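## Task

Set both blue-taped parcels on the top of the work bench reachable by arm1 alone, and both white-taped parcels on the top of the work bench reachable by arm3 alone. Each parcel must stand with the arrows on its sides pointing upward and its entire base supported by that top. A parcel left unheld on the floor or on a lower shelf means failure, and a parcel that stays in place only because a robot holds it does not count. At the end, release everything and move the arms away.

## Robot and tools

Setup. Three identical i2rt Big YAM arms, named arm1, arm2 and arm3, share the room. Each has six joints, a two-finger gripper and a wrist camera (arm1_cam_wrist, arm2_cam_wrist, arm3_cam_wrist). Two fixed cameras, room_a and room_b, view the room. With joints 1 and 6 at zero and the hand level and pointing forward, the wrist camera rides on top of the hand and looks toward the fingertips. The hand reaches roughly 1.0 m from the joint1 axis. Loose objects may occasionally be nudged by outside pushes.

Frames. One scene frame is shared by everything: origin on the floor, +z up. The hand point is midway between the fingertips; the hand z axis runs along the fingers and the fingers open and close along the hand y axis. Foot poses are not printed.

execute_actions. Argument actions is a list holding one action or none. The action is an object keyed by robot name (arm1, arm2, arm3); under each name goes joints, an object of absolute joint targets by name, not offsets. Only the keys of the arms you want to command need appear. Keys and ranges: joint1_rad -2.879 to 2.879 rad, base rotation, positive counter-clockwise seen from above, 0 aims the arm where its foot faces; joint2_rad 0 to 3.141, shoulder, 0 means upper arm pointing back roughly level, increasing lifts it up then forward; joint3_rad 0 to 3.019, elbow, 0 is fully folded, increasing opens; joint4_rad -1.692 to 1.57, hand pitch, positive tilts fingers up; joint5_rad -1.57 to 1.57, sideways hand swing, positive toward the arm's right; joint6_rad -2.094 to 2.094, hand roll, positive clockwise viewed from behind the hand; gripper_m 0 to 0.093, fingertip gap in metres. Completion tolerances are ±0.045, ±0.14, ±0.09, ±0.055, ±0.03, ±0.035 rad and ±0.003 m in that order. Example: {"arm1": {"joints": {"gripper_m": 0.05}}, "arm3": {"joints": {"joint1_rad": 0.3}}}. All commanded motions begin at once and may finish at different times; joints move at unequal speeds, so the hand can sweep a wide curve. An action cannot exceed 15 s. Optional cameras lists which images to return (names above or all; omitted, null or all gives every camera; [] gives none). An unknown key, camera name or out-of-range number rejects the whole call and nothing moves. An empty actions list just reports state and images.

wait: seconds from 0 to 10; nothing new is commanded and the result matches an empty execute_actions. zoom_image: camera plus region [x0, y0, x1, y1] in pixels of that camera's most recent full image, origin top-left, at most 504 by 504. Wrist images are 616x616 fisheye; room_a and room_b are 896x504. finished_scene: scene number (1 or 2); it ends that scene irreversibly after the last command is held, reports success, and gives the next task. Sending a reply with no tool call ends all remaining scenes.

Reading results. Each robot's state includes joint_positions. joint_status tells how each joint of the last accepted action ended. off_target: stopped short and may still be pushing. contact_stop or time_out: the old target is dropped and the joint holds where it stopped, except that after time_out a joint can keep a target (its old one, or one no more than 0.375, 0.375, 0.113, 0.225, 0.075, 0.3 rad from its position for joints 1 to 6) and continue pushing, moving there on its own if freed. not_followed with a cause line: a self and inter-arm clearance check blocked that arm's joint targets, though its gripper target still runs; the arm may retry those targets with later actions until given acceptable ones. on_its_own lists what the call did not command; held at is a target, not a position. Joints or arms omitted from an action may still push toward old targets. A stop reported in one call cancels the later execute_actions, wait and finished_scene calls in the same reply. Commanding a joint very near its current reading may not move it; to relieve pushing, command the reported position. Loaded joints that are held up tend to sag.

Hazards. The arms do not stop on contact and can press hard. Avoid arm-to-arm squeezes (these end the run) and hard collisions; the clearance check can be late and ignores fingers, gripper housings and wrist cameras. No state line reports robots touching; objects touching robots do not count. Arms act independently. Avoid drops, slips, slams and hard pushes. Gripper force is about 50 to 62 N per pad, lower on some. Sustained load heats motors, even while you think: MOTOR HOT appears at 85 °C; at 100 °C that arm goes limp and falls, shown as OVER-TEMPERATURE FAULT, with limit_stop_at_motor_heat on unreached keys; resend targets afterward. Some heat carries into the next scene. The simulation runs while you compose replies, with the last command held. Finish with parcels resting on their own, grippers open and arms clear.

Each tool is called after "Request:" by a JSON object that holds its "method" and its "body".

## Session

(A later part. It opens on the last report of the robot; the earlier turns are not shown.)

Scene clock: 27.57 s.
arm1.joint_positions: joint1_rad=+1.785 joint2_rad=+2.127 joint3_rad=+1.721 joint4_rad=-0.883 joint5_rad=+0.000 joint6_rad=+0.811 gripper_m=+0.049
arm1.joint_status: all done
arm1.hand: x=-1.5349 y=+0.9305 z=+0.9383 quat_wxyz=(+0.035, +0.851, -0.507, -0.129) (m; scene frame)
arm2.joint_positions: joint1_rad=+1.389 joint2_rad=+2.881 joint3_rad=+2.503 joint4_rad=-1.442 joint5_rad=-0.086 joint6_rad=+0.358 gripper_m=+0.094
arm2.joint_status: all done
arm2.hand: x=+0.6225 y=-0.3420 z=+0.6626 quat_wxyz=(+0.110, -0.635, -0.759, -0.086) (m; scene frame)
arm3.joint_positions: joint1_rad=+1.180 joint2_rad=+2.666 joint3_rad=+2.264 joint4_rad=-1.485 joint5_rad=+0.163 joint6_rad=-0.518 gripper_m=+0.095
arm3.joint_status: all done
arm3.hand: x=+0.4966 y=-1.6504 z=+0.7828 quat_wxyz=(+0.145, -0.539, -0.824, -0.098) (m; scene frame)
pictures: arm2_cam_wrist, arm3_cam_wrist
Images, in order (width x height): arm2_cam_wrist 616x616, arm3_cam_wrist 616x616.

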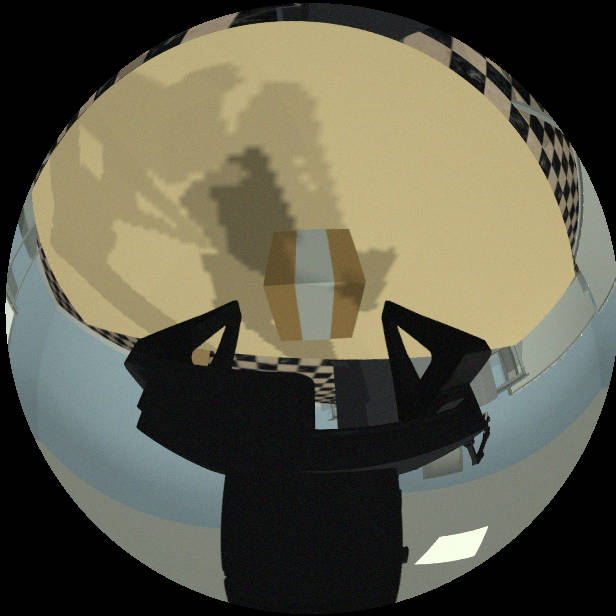

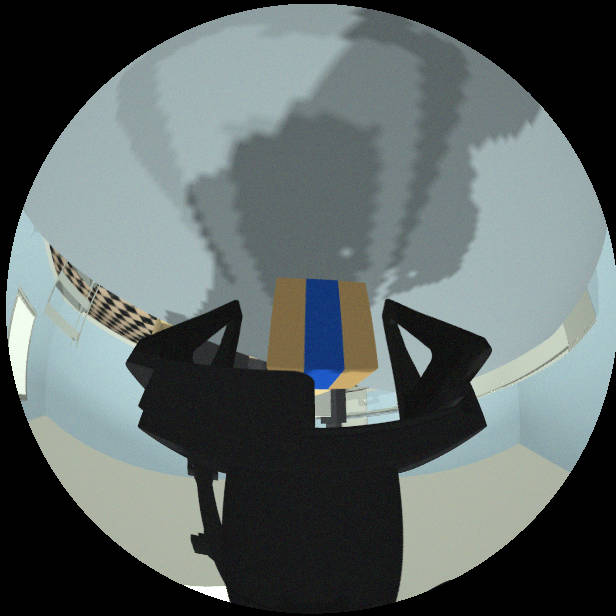

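Request:
{"method": "execute_actions", "body": {"actions": [{"arm1":{"joints":{"joint1_rad":-1.32,"joint3_rad":1.84,"joint4_rad":-0.905,"joint6_rad":0.457}},"arm2":{"joints":{"joint2_rad":2.925,"joint3_rad":2.60}},"arm3":{"joints":{"joint2_rad":2.615,"joint3_rad":2.19}}}]}}

Scene clock: 33.00 s.
arm1.joint_positions: joint1_rad=-1.329 joint2_rad=+2.128 joint3_rad=+1.802 joint4_rad=-0.897 joint5_rad=+0.002 joint6_rad=+0.465 gripper_m=+0.049
arm1.joint_status: all done
arm1.hand: x=-0.1556 y=+0.5781 z=+0.9912 quat_wxyz=(-0.179, -0.338, -0.924, -0.020) (m; scene frame)
arm2.joint_positions: joint1_rad=+1.389 joint2_rad=+2.921 joint3_rad=+2.549 joint4_rad=-1.443 joint5_rad=-0.086 joint6_rad=+0.358 gripper_m=+0.094
arm2.joint_status: all done
arm2.hand: x=+0.6242 y=-0.3447 z=+0.6491 quat_wxyz=(+0.107, -0.636, -0.760, -0.085) (m; scene frame)
arm3.joint_positions: joint1_rad=+1.180 joint2_rad=+2.644 joint3_rad=+2.194 joint4_rad=-1.485 joint5_rad=+0.163 joint6_rad=-0.518 gripper_m=+0.095
arm3.joint_status: all done
arm3.hand: x=+0.4993 y=-1.6290 z=+0.7774 quat_wxyz=(+0.156, -0.535, -0.822, -0.120) (m; scene frame)
pictures: arm1_cam_wrist, arm2_cam_wrist, arm3_cam_wrist, room_a, room_b
Images, in order (width x height): arm1_cam_wrist 616x616, arm2_cam_wrist 616x616, arm3_cam_wrist 616x616, room_a 896x504, room_b 896x504.

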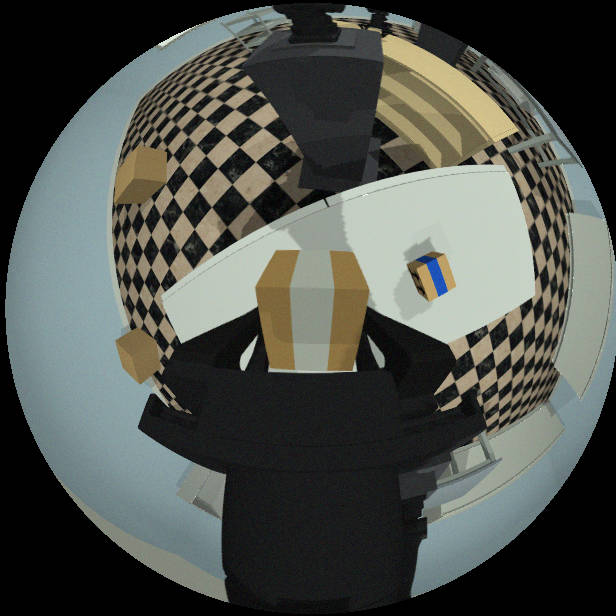

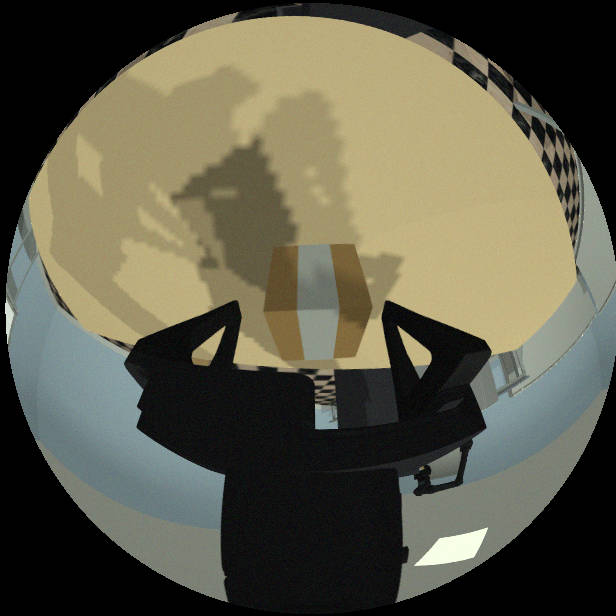

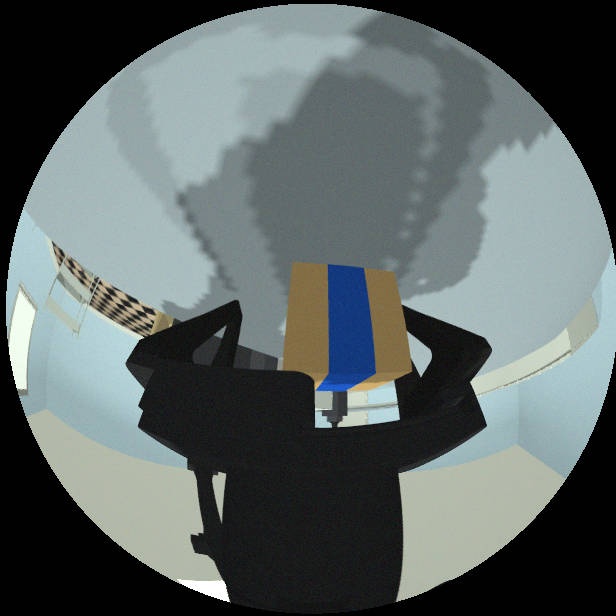

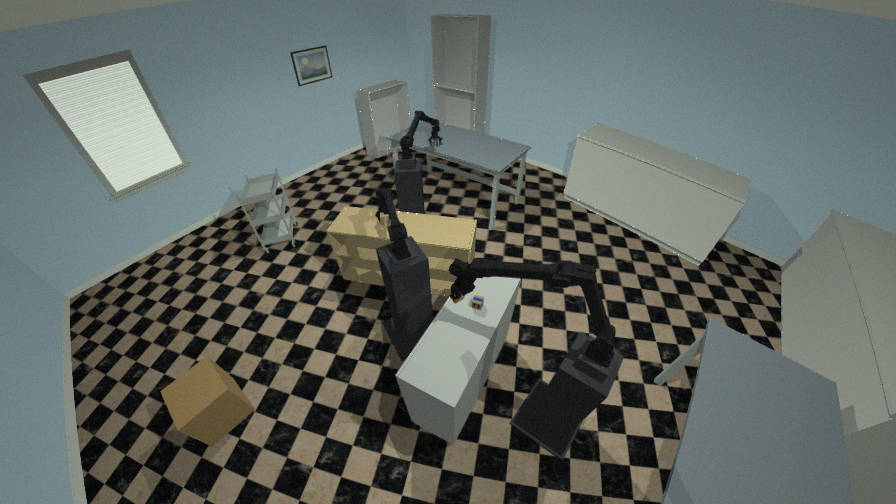

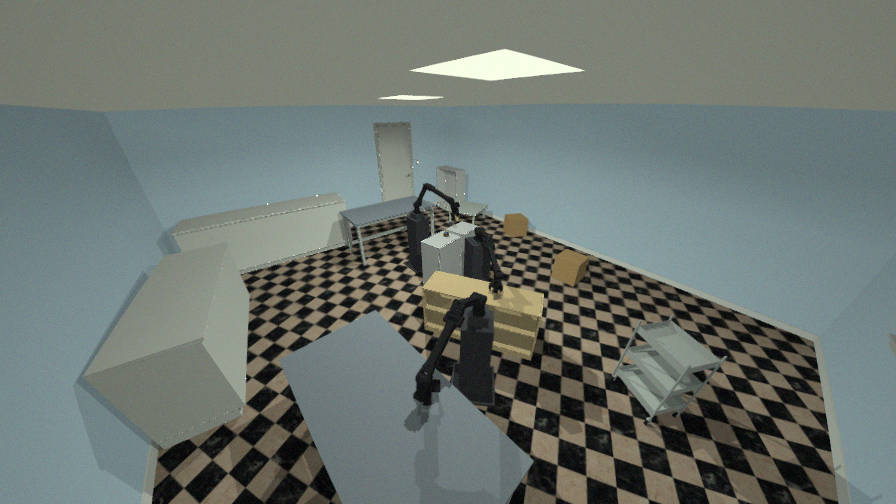

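Request:
{"method": "execute_actions", "body": {"actions": [{"arm1":{"joints":{"joint2_rad":2.36}},"arm2":{"joints":{"gripper_m":0.038}},"arm3":{"joints":{"joint1_rad":1.15}}}], "cameras": ["arm1_cam_wrist","arm3_cam_wrist"]}}

Scene clock: 34.57 s.
arm1.joint_positions: joint1_rad=-1.329 joint2_rad=+2.378 joint3_rad=+1.810 joint4_rad=-0.899 joint5_rad=+0.002 joint6_rad=+0.465 gripper_m=+0.049
arm1.joint_status: all done
arm1.hand: x=-0.1882 y=+0.5861 z=+0.8214 quat_wxyz=(-0.058, -0.343, -0.938, -0.006) (m; scene frame)
arm2.joint_positions: joint1_rad=+1.389 joint2_rad=+2.921 joint3_rad=+2.549 joint4_rad=-1.443 joint5_rad=-0.086 joint6_rad=+0.358 gripper_m=+0.049
arm2.joint_status: gripper_m off_target (ended at +0.049, target +0.038)
arm2.hand: x=+0.6243 y=-0.3446 z=+0.6491 quat_wxyz=(+0.107, -0.636, -0.760, -0.085) (m; scene frame)
arm3.joint_positions: joint1_rad=+1.153 joint2_rad=+2.644 joint3_rad=+2.194 joint4_rad=-1.485 joint5_rad=+0.163 joint6_rad=-0.518 gripper_m=+0.095
arm3.joint_status: all done
arm3.hand: x=+0.4822 y=-1.6257 z=+0.7776 quat_wxyz=(+0.154, -0.546, -0.814, -0.122) (m; scene frame)
pictures: arm1_cam_wrist, arm3_cam_wrist
Images, in order (width x height): arm1_cam_wrist 616x616, arm3_cam_wrist 616x616.

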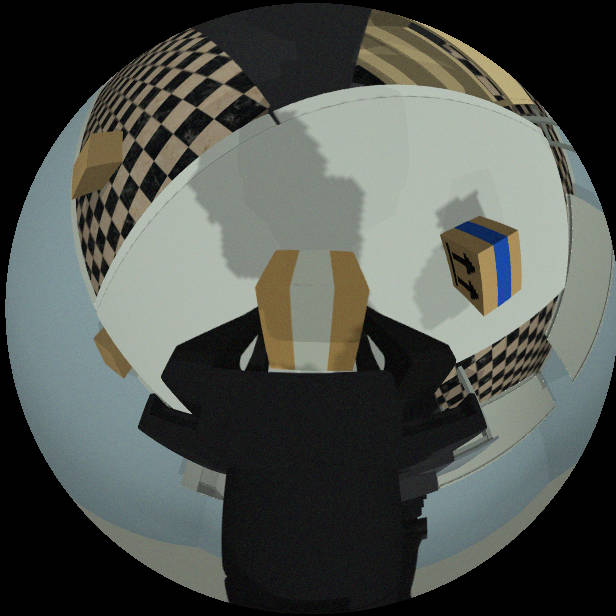

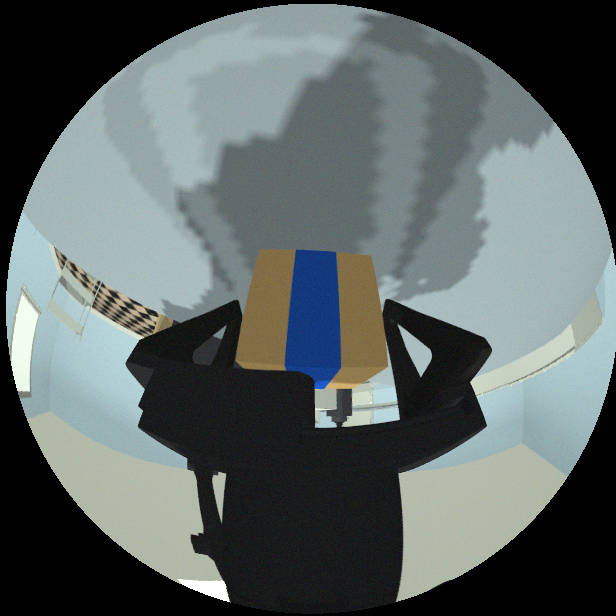

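Request:
{"method": "execute_actions", "body": {"actions": [{"arm1":{"joints":{"joint2_rad":2.415}},"arm2":{"joints":{"joint2_rad":2.7}},"arm3":{"joints":{"gripper_m":0.042}}}], "cameras": ["arm1_cam_wrist","arm3_cam_wrist","arm2_cam_wrist"]}}

Scene clock: 36.63 s.
arm1.joint_positions: joint1_rad=-1.329 joint2_rad=+2.378 joint3_rad=+1.810 joint4_rad=-0.899 joint5_rad=+0.002 joint6_rad=+0.465 gripper_m=+0.049
arm1.joint_status: all done
arm1.hand: x=-0.1882 y=+0.5861 z=+0.8214 quat_wxyz=(-0.058, -0.343, -0.938, -0.006) (m; scene frame)
arm2.joint_positions: joint1_rad=+1.389 joint2_rad=+2.712 joint3_rad=+2.579 joint4_rad=-1.443 joint5_rad=-0.086 joint6_rad=+0.358 gripper_m=+0.049
arm2.joint_status: all done
arm2.hand: x=+0.6606 y=-0.4059 z=+0.8080 quat_wxyz=(-0.005, -0.637, -0.769, -0.047) (m; scene frame)
arm3.joint_positions: joint1_rad=+1.153 joint2_rad=+2.644 joint3_rad=+2.194 joint4_rad=-1.485 joint5_rad=+0.164 joint6_rad=-0.518 gripper_m=+0.054
arm3.joint_status: gripper_m off_target (ended at +0.054, target +0.042)
arm3.hand: x=+0.4821 y=-1.6257 z=+0.7776 quat_wxyz=(+0.154, -0.546, -0.815, -0.122) (m; scene frame)
pictures: arm1_cam_wrist, arm2_cam_wrist, arm3_cam_wrist
Images, in order (width x height): arm1_cam_wrist 616x616, arm2_cam_wrist 616x616, arm3_cam_wrist 616x616.

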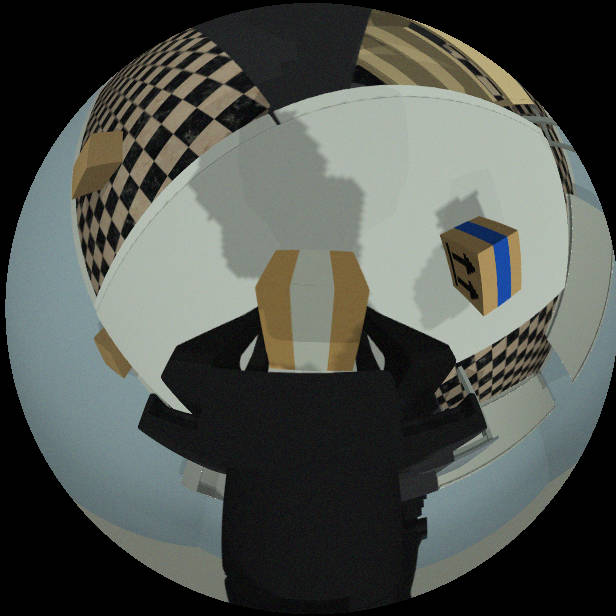

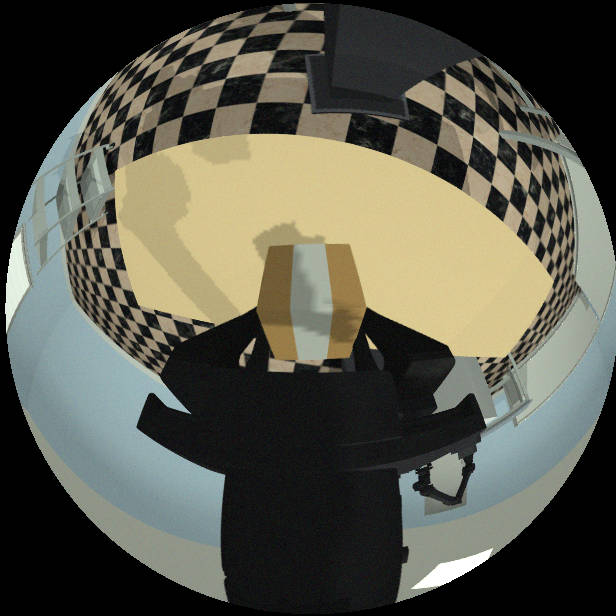

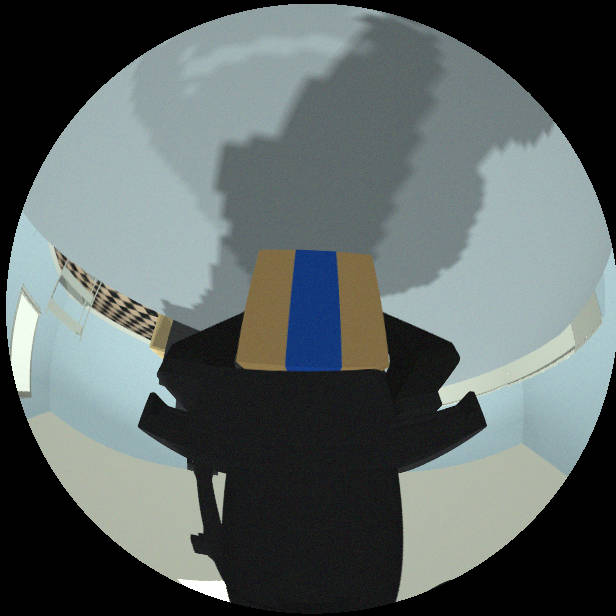

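Request:
{"method": "execute_actions", "body": {"actions": [{"arm1":{"joints":{"joint2_rad":2.44}},"arm2":{"joints":{"joint1_rad":1.15,"joint2_rad":2.35,"joint3_rad":2.0,"joint4_rad":1.304,"joint5_rad":0,"joint6_rad":0}},"arm3":{"joints":{"joint2_rad":2.25}}}], "cameras": ["arm1_cam_wrist"]}}

Scene clock: 40.80 s.
arm1.joint_positions: joint1_rad=-1.329 joint2_rad=+2.408 joint3_rad=+1.810 joint4_rad=-0.899 joint5_rad=+0.002 joint6_rad=+0.465 gripper_m=+0.049
arm1.joint_status: all done
arm1.hand: x=-0.1952 y=+0.5878 z=+0.8011 quat_wxyz=(-0.043, -0.343, -0.938, -0.005) (m; scene frame)
arm2.joint_positions: joint1_rad=+1.156 joint2_rad=+2.369 joint3_rad=+1.981 joint4_rad=+1.287 joint5_rad=+0.000 joint6_rad=+0.008 gripper_m=+0.049
arm2.joint_status: all done
arm2.hand: x=+0.5093 y=-0.5677 z=+1.2699 quat_wxyz=(-0.763, -0.200, -0.272, +0.551) (m; scene frame)
arm3.joint_positions: joint1_rad=+1.153 joint2_rad=+2.253 joint3_rad=+2.177 joint4_rad=-1.486 joint5_rad=+0.164 joint6_rad=-0.518 gripper_m=+0.054
arm3.joint_status: all done
arm3.hand: x=+0.4772 y=-1.6757 z=+1.0297 quat_wxyz=(+0.075, -0.566, -0.819, +0.046) (m; scene frame)
pictures: arm1_cam_wrist
Images, in order (width x height): arm1_cam_wrist 616x616.

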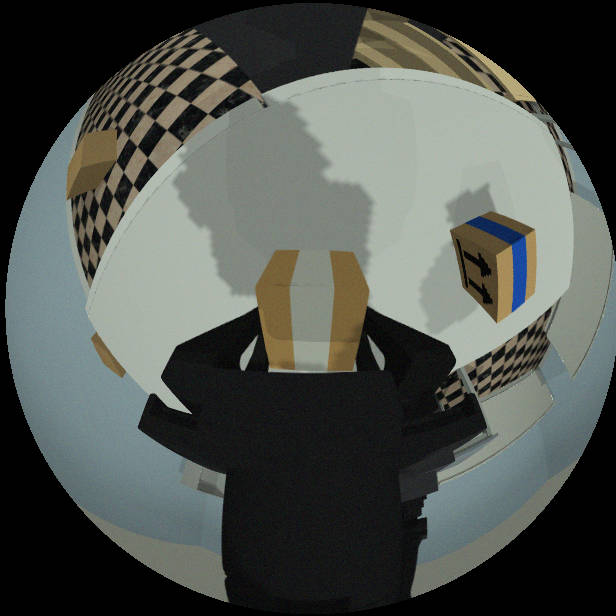

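Release arm1; arm2 approach; arm3 pre-flip.

Request:
{"method": "execute_actions", "body": {"actions": [{"arm1":{"joints":{"gripper_m":0.093}},"arm2":{"joints":{"joint2_rad":2.62,"joint3_rad":1.17,"joint4_rad":1.31}},"arm3":{"joints":{"joint2_rad":2.1,"joint3_rad":1.6,"joint4_rad":1.15,"joint5_rad":0,"joint6_rad":0}}}], "cameras": ["arm1_cam_wrist","arm2_cam_wrist","room_b"]}}

Scene clock: 43.53 s.
arm1.joint_positions: joint1_rad=-1.329 joint2_rad=+2.408 joint3_rad=+1.810 joint4_rad=-0.899 joint5_rad=+0.002 joint6_rad=+0.465 gripper_m=+0.093
arm1.joint_status: all done
arm1.hand: x=-0.1952 y=+0.5878 z=+0.8011 quat_wxyz=(-0.043, -0.343, -0.938, -0.005) (m; scene frame)
arm2.joint_positions: joint1_rad=+1.156 joint2_rad=+2.626 joint3_rad=+1.171 joint4_rad=+1.296 joint5_rad=+0.000 joint6_rad=+0.008 gripper_m=+0.049
arm2.joint_status: all done
arm2.hand: x=+0.4532 y=-0.3919 z=+0.7182 quat_wxyz=(-0.521, -0.454, -0.618, +0.376) (m; scene frame)
arm3.joint_positions: joint1_rad=+1.153 joint2_rad=+2.121 joint3_rad=+1.582 joint4_rad=+1.128 joint5_rad=+0.003 joint6_rad=-0.013 gripper_m=+0.054
arm3.joint_status: all done
arm3.hand: x=+0.4897 y=-1.7904 z=+1.2793 quat_wxyz=(-0.568, -0.351, -0.309, +0.678) (m; scene frame)
pictures: arm1_cam_wrist, arm2_cam_wrist, room_b
Images, in order (width x height): arm1_cam_wrist 616x616, arm2_cam_wrist 616x616, room_b 896x504.

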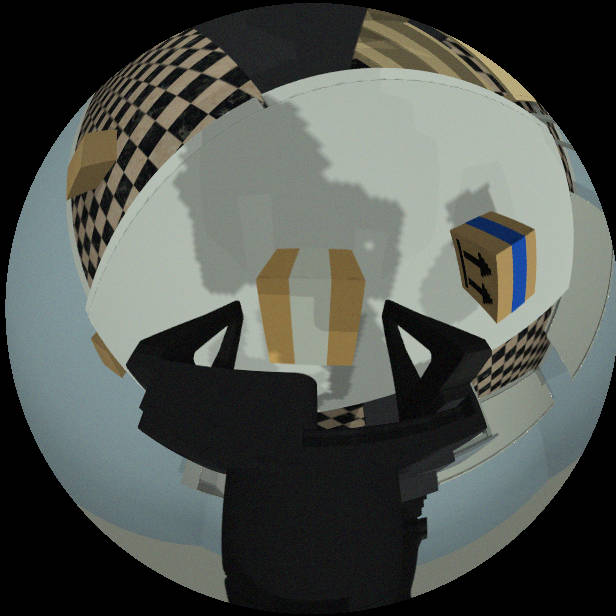

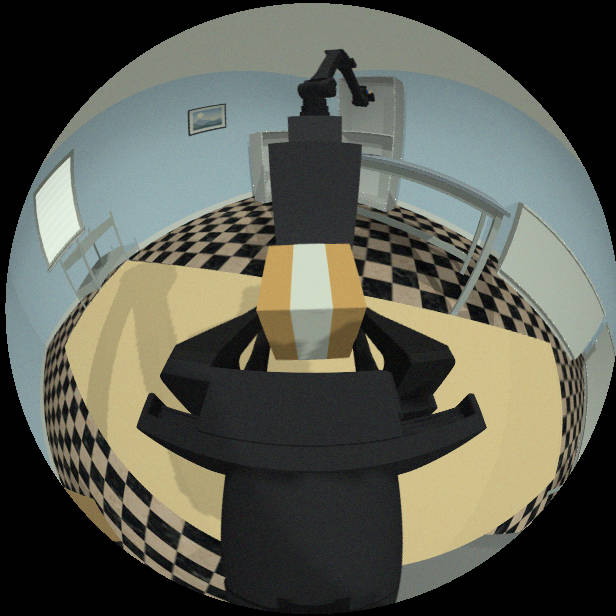

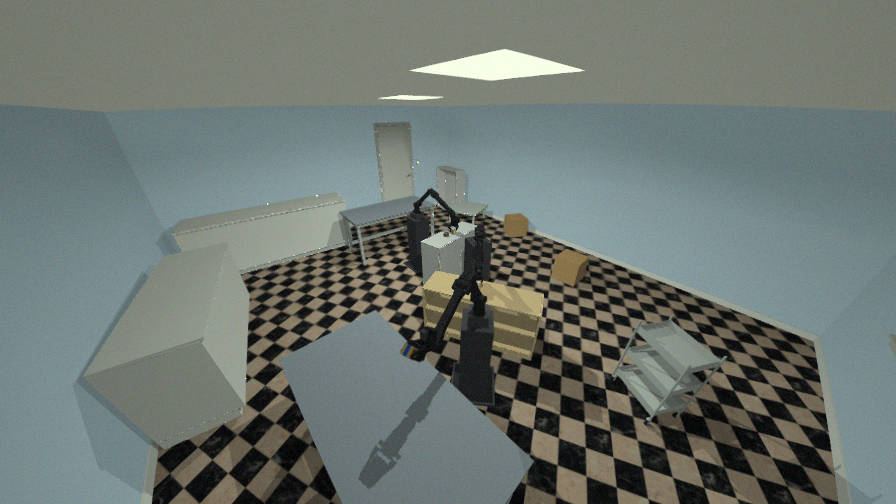

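Request:
{"method": "execute_actions", "body": {"actions": [{"arm1":{"joints":{"joint2_rad":2.29}},"arm2":{"joints":{"joint2_rad":2.71}},"arm3":{"joints":{"joint3_rad":1.2,"joint1_rad":0.0}}}], "cameras": ["arm2_cam_wrist"]}}

Request:
{"method": "execute_actions", "body": {"actions": [{"arm1":{"joints":{"joint1_rad":-1.57,"joint3_rad":1.76,"joint4_rad":-0.93,"joint6_rad":-0.33}}}], "cameras": ["arm1_cam_wrist","room_b"]}}

Scene clock: 49.40 s.
arm1.joint_positions: joint1_rad=-1.329 joint2_rad=+2.286 joint3_rad=+1.810 joint4_rad=-0.899 joint5_rad=+0.002 joint6_rad=+0.465 gripper_m=+0.093
arm1.joint_status: all done
arm1.hand: x=-0.1706 y=+0.5818 z=+0.8840 quat_wxyz=(-0.104, -0.342, -0.934, -0.012) (m; scene frame)
arm2.joint_positions: joint1_rad=+1.156 joint2_rad=+2.728 joint3_rad=+1.164 joint4_rad=+1.296 joint5_rad=+0.000 joint6_rad=+0.008 gripper_m=+0.049
arm2.joint_status: all done
arm2.hand: x=+0.4417 y=-0.3563 z=+0.6522 quat_wxyz=(-0.486, -0.474, -0.645, +0.351) (m; scene frame)
arm3.joint_positions: joint1_rad=-0.009 joint2_rad=+2.111 joint3_rad=+1.203 joint4_rad=+1.132 joint5_rad=+0.003 joint6_rad=-0.011 gripper_m=+0.054
arm3.joint_status: all done
arm3.hand: x=-0.1121 y=-1.1781 z=+1.0976 quat_wxyz=(-0.095, -0.613, -0.078, +0.780) (m; scene frame)
pictures: arm2_cam_wrist
Images, in order (width x height): arm2_cam_wrist 616x616.

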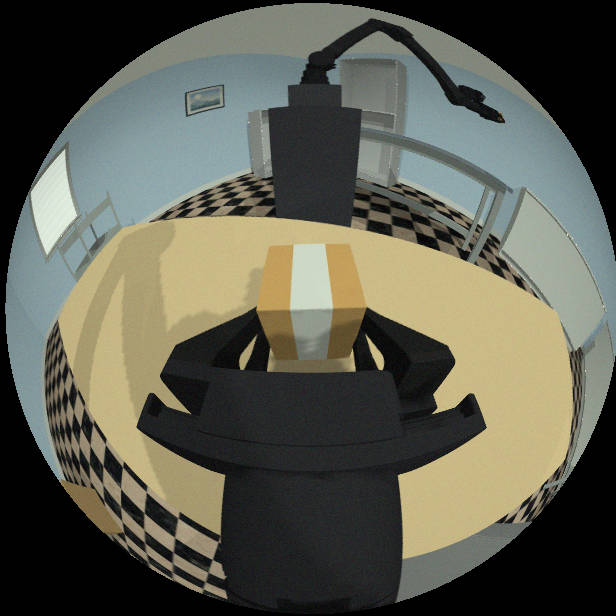

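Scene clock: 51.13 s.
arm1.joint_positions: joint1_rad=-1.566 joint2_rad=+2.286 joint3_rad=+1.767 joint4_rad=-0.920 joint5_rad=+0.001 joint6_rad=-0.320 gripper_m=+0.093
arm1.joint_status: all done
arm1.hand: x=-0.2491 y=+0.4355 z=+0.8664 quat_wxyz=(-0.068, -0.076, -0.994, +0.026) (m; scene frame)
arm2.joint_positions: joint1_rad=+1.156 joint2_rad=+2.728 joint3_rad=+1.164 joint4_rad=+1.296 joint5_rad=+0.000 joint6_rad=+0.008 gripper_m=+0.049
arm2.joint_status: not commanded
arm2.hand: x=+0.4417 y=-0.3563 z=+0.6522 quat_wxyz=(-0.486, -0.474, -0.645, +0.351) (m; scene frame)
arm3.joint_positions: joint1_rad=-0.009 joint2_rad=+2.111 joint3_rad=+1.203 joint4_rad=+1.132 joint5_rad=+0.003 joint6_rad=-0.011 gripper_m=+0.054
arm3.joint_status: not commanded
arm3.hand: x=-0.1121 y=-1.1781 z=+1.0976 quat_wxyz=(-0.095, -0.613, -0.078, +0.780) (m; scene frame)
pictures: arm1_cam_wrist, room_b
Images, in order (width x height): arm1_cam_wrist 616x616, room_b 896x504.

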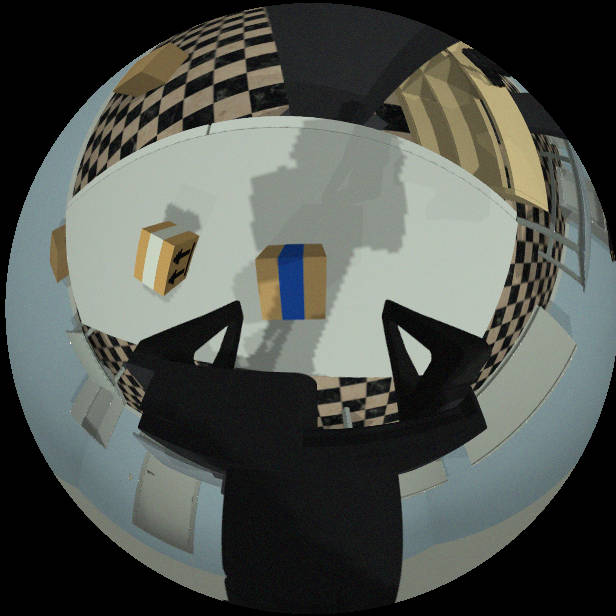

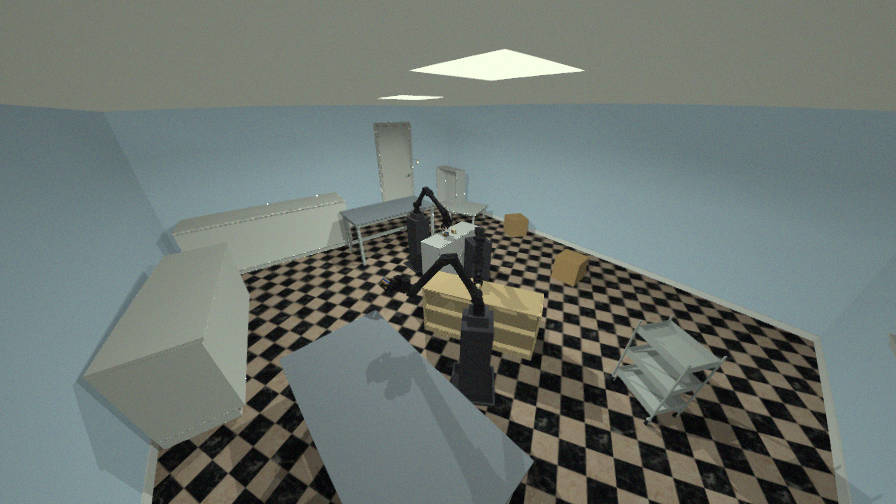

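Request:
{"method": "execute_actions", "body": {"actions": [{"arm1":{"joints":{"joint1_rad":-1.545,"joint2_rad":2.375}},"arm2":{"joints":{"gripper_m":0.093}}}], "cameras": ["arm1_cam_wrist","arm2_cam_wrist"]}}

Scene clock: 52.90 s.
arm1.joint_positions: joint1_rad=-1.555 joint2_rad=+2.350 joint3_rad=+1.767 joint4_rad=-0.920 joint5_rad=+0.001 joint6_rad=-0.321 gripper_m=+0.093
arm1.joint_status: all done
arm1.hand: x=-0.2574 y=+0.4483 z=+0.8239 quat_wxyz=(-0.038, -0.070, -0.997, +0.014) (m; scene frame)
arm2.joint_positions: joint1_rad=+1.156 joint2_rad=+2.728 joint3_rad=+1.164 joint4_rad=+1.296 joint5_rad=+0.000 joint6_rad=+0.007 gripper_m=+0.093
arm2.joint_status: all done
arm2.hand: x=+0.4417 y=-0.3563 z=+0.6522 quat_wxyz=(-0.486, -0.474, -0.645, +0.351) (m; scene frame)
arm3.joint_positions: joint1_rad=-0.009 joint2_rad=+2.111 joint3_rad=+1.203 joint4_rad=+1.132 joint5_rad=+0.003 joint6_rad=-0.011 gripper_m=+0.054
arm3.joint_status: not commanded
arm3.hand: x=-0.1121 y=-1.1781 z=+1.0976 quat_wxyz=(-0.095, -0.613, -0.078, +0.780) (m; scene frame)
pictures: arm1_cam_wrist, arm2_cam_wrist
Images, in order (width x height): arm1_cam_wrist 616x616, arm2_cam_wrist 616x616.

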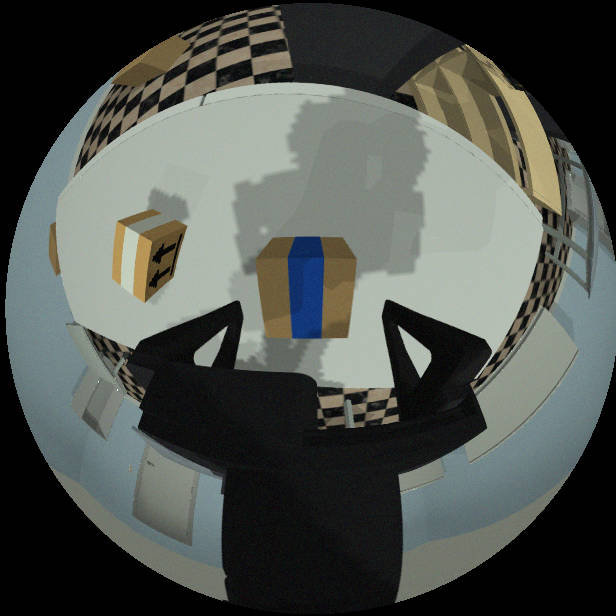

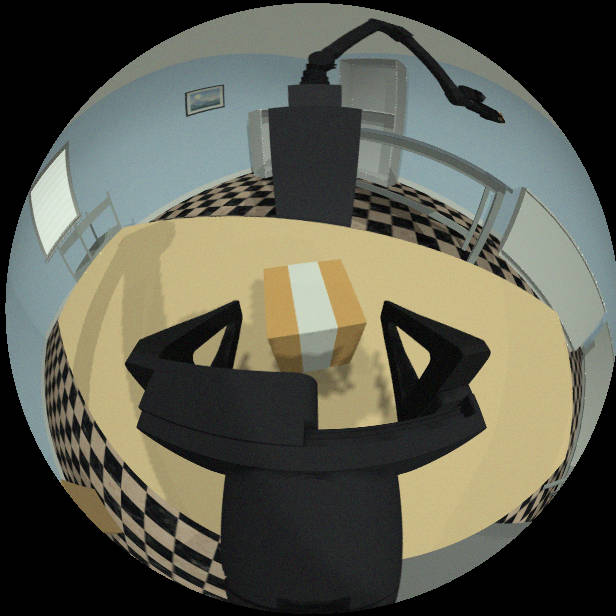

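Request:
{"method": "execute_actions", "body": {"actions": [{"arm1":{"joints":{"joint2_rad":2.42}},"arm2":{"joints":{"joint2_rad":2.25}}}], "cameras": ["arm1_cam_wrist"]}}

Request:
{"method": "execute_actions", "body": {"actions": [{"arm1":{"joints":{"gripper_m":0.042}},"arm2":{"joints":{"joint1_rad":0.0,"joint2_rad":1.9,"joint3_rad":1.4,"joint4_rad":-0.776}}}], "cameras": ["arm1_cam_wrist","room_a"]}}

Scene clock: 55.37 s.
arm1.joint_positions: joint1_rad=-1.555 joint2_rad=+2.387 joint3_rad=+1.767 joint4_rad=-0.920 joint5_rad=+0.001 joint6_rad=-0.321 gripper_m=+0.093
arm1.joint_status: all done
arm1.hand: x=-0.2652 y=+0.4523 z=+0.7999 quat_wxyz=(-0.021, -0.070, -0.997, +0.007) (m; scene frame)
arm2.joint_positions: joint1_rad=+1.156 joint2_rad=+2.253 joint3_rad=+1.163 joint4_rad=+1.304 joint5_rad=+0.000 joint6_rad=+0.007 gripper_m=+0.093
arm2.joint_status: all done
arm2.hand: x=+0.4722 y=-0.4517 z=+0.9724 quat_wxyz=(-0.627, -0.375, -0.511, +0.453) (m; scene frame)
arm3.joint_positions: joint1_rad=-0.009 joint2_rad=+2.111 joint3_rad=+1.203 joint4_rad=+1.132 joint5_rad=+0.003 joint6_rad=-0.011 gripper_m=+0.054
arm3.joint_status: not commanded
arm3.hand: x=-0.1121 y=-1.1781 z=+1.0976 quat_wxyz=(-0.095, -0.613, -0.078, +0.780) (m; scene frame)
pictures: arm1_cam_wrist
Images, in order (width x height): arm1_cam_wrist 616x616.

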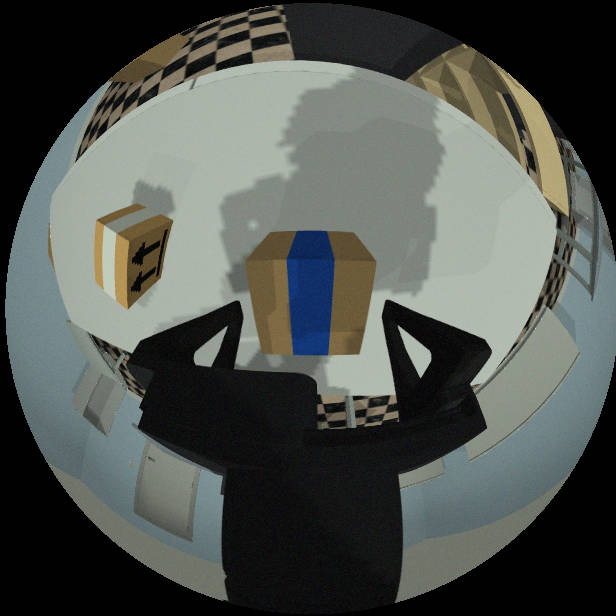

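Scene clock: 57.43 s.
arm1.joint_positions: joint1_rad=-1.555 joint2_rad=+2.387 joint3_rad=+1.767 joint4_rad=-0.920 joint5_rad=+0.001 joint6_rad=-0.321 gripper_m=+0.052
arm1.joint_status: gripper_m off_target (ended at +0.052, target +0.042)
arm1.hand: x=-0.2652 y=+0.4523 z=+0.7999 quat_wxyz=(-0.021, -0.070, -0.997, +0.007) (m; scene frame)
arm2.joint_positions: joint1_rad=-0.008 joint2_rad=+1.920 joint3_rad=+1.383 joint4_rad=-0.766 joint5_rad=+0.002 joint6_rad=+0.006 gripper_m=+0.093
arm2.joint_status: all done
arm2.hand: x=-0.2101 y=-0.1557 z=+0.9155 quat_wxyz=(-0.038, -0.929, -0.347, +0.124) (m; scene frame)
arm3.joint_positions: joint1_rad=-0.009 joint2_rad=+2.111 joint3_rad=+1.203 joint4_rad=+1.132 joint5_rad=+0.003 joint6_rad=-0.011 gripper_m=+0.054
arm3.joint_status: not commanded
arm3.hand: x=-0.1121 y=-1.1781 z=+1.0976 quat_wxyz=(-0.095, -0.613, -0.078, +0.780) (m; scene frame)
pictures: arm1_cam_wrist, room_a
Images, in order (width x height): arm1_cam_wrist 616x616, room_a 896x504.

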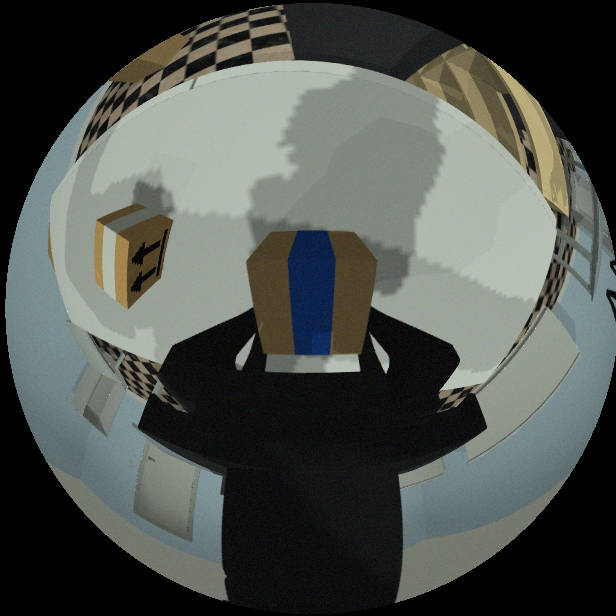

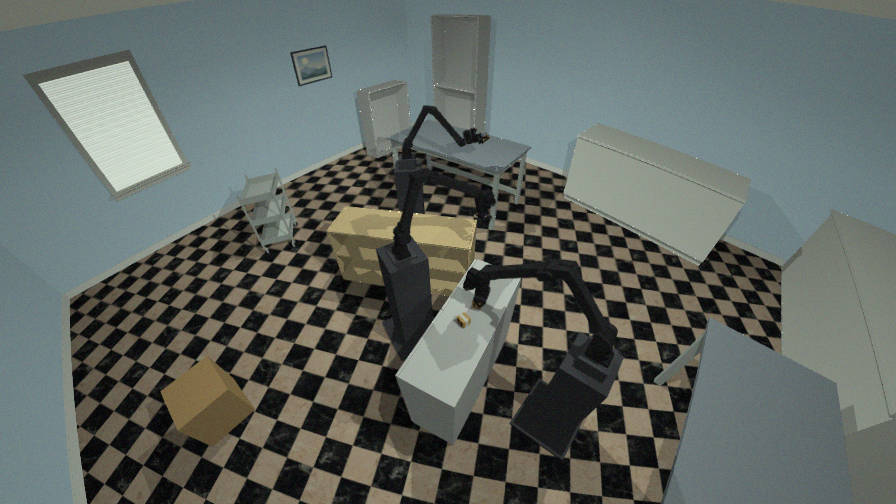

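Request:
{"method": "execute_actions", "body": {"actions": [{"arm1":{"joints":{"joint2_rad":2.2}},"arm3":{"joints":{"joint1_rad":-1.944,"joint2_rad":2.3}}}], "cameras": []}}

Request:
{"method": "execute_actions", "body": {"actions": [{"arm1":{"joints":{"joint1_rad":1.85,"joint6_rad":0}},"arm3":{"joints":{"joint2_rad":2.64}},"arm2":{"joints":{"joint1_rad":-0.5}}}], "cameras": ["arm1_cam_wrist","arm3_cam_wrist","room_b"]}}

Scene clock: 61.00 s.
arm1.joint_positions: joint1_rad=-1.555 joint2_rad=+2.181 joint3_rad=+1.753 joint4_rad=-0.924 joint5_rad=+0.001 joint6_rad=-0.321 gripper_m=+0.052
arm1.joint_status: all done
arm1.hand: x=-0.2379 y=+0.4380 z=+0.9307 quat_wxyz=(-0.107, -0.070, -0.991, +0.042) (m; scene frame)
arm2.joint_positions: joint1_rad=-0.008 joint2_rad=+1.920 joint3_rad=+1.383 joint4_rad=-0.766 joint5_rad=+0.002 joint6_rad=+0.006 gripper_m=+0.093
arm2.joint_status: not commanded
arm2.hand: x=-0.2101 y=-0.1557 z=+0.9155 quat_wxyz=(-0.038, -0.929, -0.347, +0.124) (m; scene frame)
arm3.joint_positions: joint1_rad=-1.952 joint2_rad=+2.324 joint3_rad=+1.201 joint4_rad=+1.137 joint5_rad=+0.001 joint6_rad=-0.011 gripper_m=+0.054
arm3.joint_status: all done
arm3.hand: x=+0.7013 y=-0.2563 z=+0.9262 quat_wxyz=(+0.530, -0.467, +0.528, +0.470) (m; scene frame)
pictures: none
No camera images: the call's "cameras" was empty. Leave "cameras" out to get every camera's image.

Scene clock: 63.93 s.
arm1.joint_positions: joint1_rad=+1.859 joint2_rad=+2.181 joint3_rad=+1.753 joint4_rad=-0.924 joint5_rad=-0.002 joint6_rad=-0.009 gripper_m=+0.052
arm1.joint_status: all done
arm1.hand: x=-1.5427 y=+0.8788 z=+0.9120 quat_wxyz=(-0.009, +0.991, -0.089, -0.102) (m; scene frame)
arm2.joint_positions: joint1_rad=-0.499 joint2_rad=+1.920 joint3_rad=+1.383 joint4_rad=-0.766 joint5_rad=+0.001 joint6_rad=+0.005 gripper_m=+0.093
arm2.joint_status: all done
arm2.hand: x=-0.3447 y=+0.1077 z=+0.9203 quat_wxyz=(-0.007, -0.985, -0.111, +0.134) (m; scene frame)
arm3.joint_positions: joint1_rad=-1.952 joint2_rad=+2.664 joint3_rad=+1.183 joint4_rad=+1.140 joint5_rad=+0.001 joint6_rad=-0.011 gripper_m=+0.054
arm3.joint_status: all done
arm3.hand: x=+0.6880 y=-0.3443 z=+0.6887 quat_wxyz=(+0.428, -0.544, +0.613, +0.381) (m; scene frame)
pictures: arm1_cam_wrist, arm3_cam_wrist, room_b
Images, in order (width x height): arm1_cam_wrist 616x616, arm3_cam_wrist 616x616, room_b 896x504.

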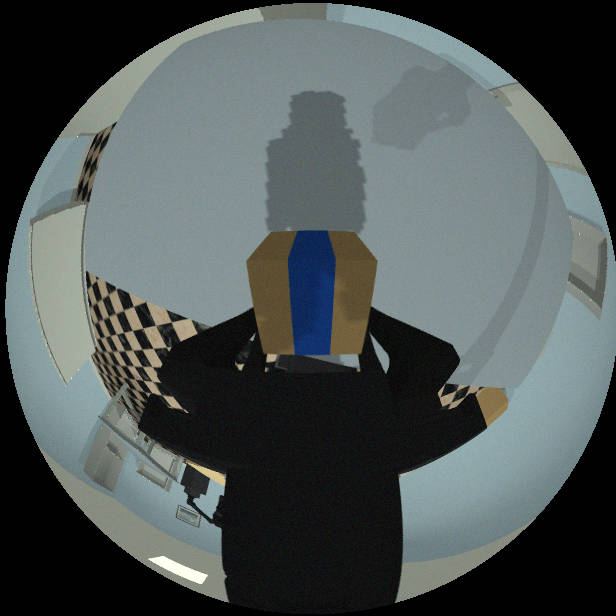

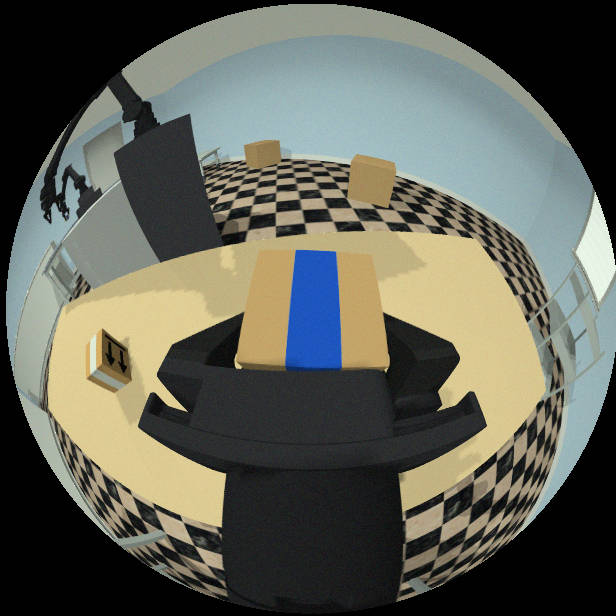

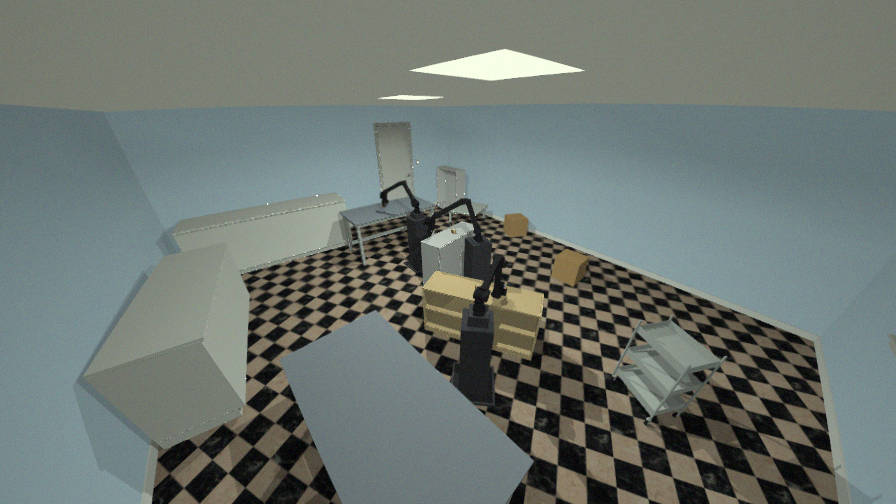

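Request:
{"method": "execute_actions", "body": {"actions": [{"arm1":{"joints":{"joint1_rad":1.72,"joint2_rad":2.325}},"arm3":{"joints":{"joint2_rad":2.73}},"arm2":{"joints":{"joint1_rad":-1.377,"joint2_rad":2.0,"joint3_rad":1.365}}}]}}

Scene clock: 66.63 s.
arm1.joint_positions: joint1_rad=+1.714 joint2_rad=+2.325 joint3_rad=+1.753 joint4_rad=-0.924 joint5_rad=+0.001 joint6_rad=-0.008 gripper_m=+0.052
arm1.joint_status: all done
arm1.hand: x=-1.4914 y=+0.9679 z=+0.8174 quat_wxyz=(-0.007, +0.986, -0.162, -0.030) (m; scene frame)
arm2.joint_positions: joint1_rad=-1.384 joint2_rad=+2.017 joint3_rad=+1.363 joint4_rad=-0.766 joint5_rad=+0.002 joint6_rad=+0.005 gripper_m=+0.093
arm2.joint_status: all done
arm2.hand: x=-0.2161 y=+0.6041 z=+0.8648 quat_wxyz=(+0.032, -0.943, +0.323, +0.075) (m; scene frame)
arm3.joint_positions: joint1_rad=-1.952 joint2_rad=+2.730 joint3_rad=+1.186 joint4_rad=+1.140 joint5_rad=+0.001 joint6_rad=-0.011 gripper_m=+0.054
arm3.joint_status: all done
arm3.hand: x=+0.6848 y=-0.3669 z=+0.6491 quat_wxyz=(+0.408, -0.556, +0.625, +0.364) (m; scene frame)
pictures: arm1_cam_wrist, arm2_cam_wrist, arm3_cam_wrist, room_a, room_b
Images, in order (width x height): arm1_cam_wrist 616x616, arm2_cam_wrist 616x616, arm3_cam_wrist 616x616, room_a 896x504, room_b 896x504.

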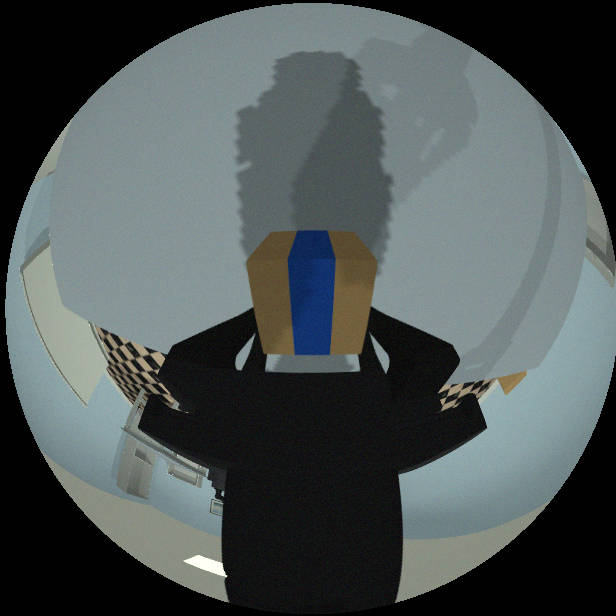

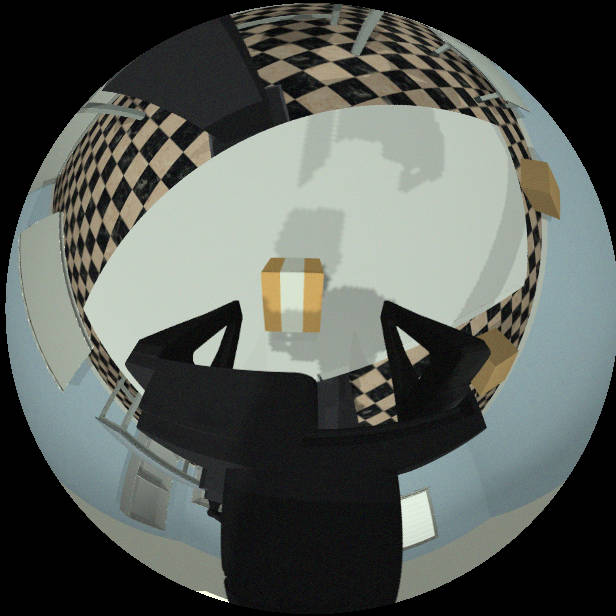

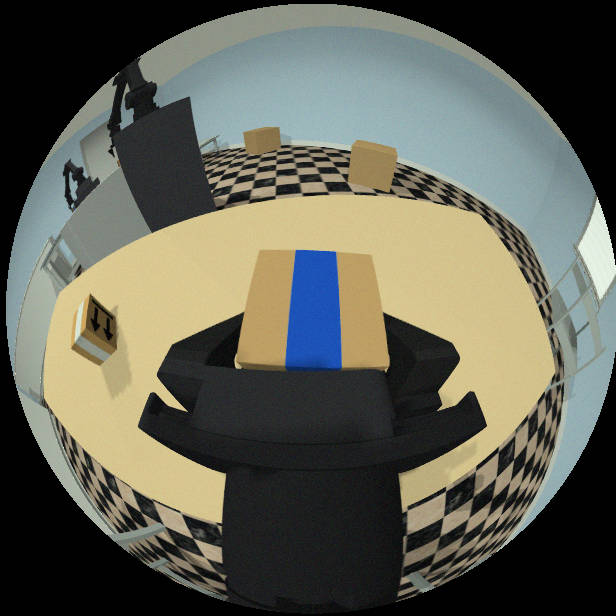

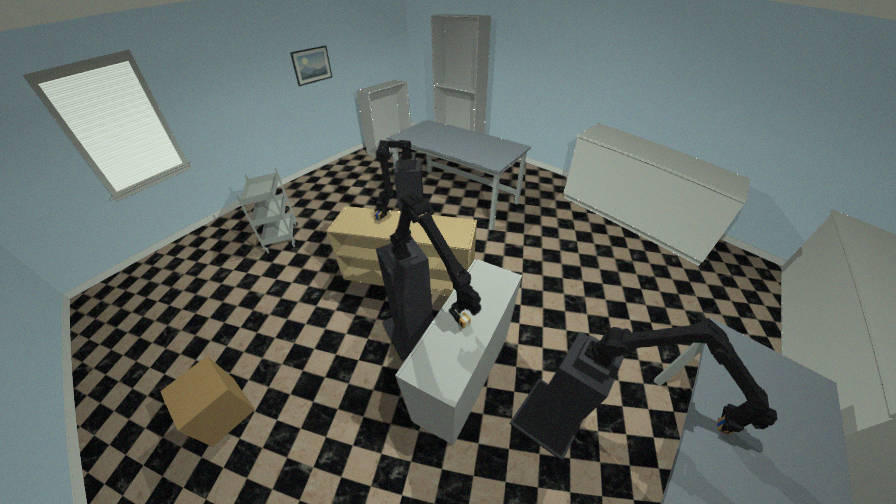

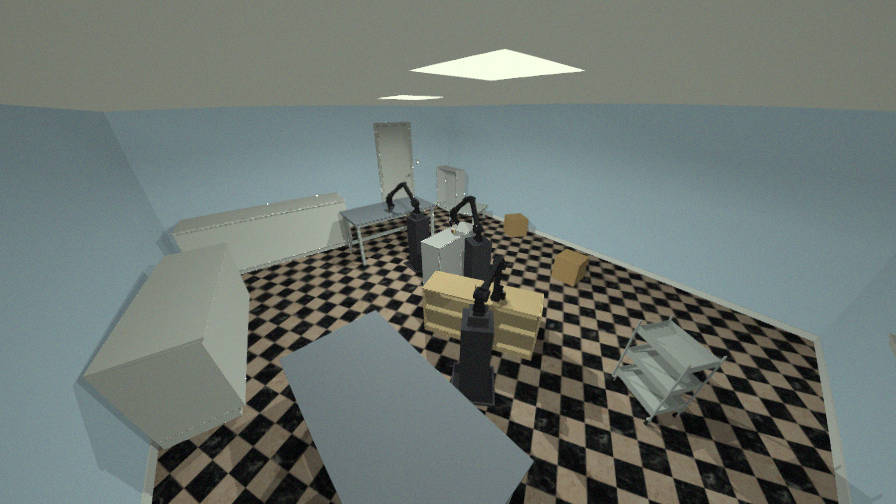

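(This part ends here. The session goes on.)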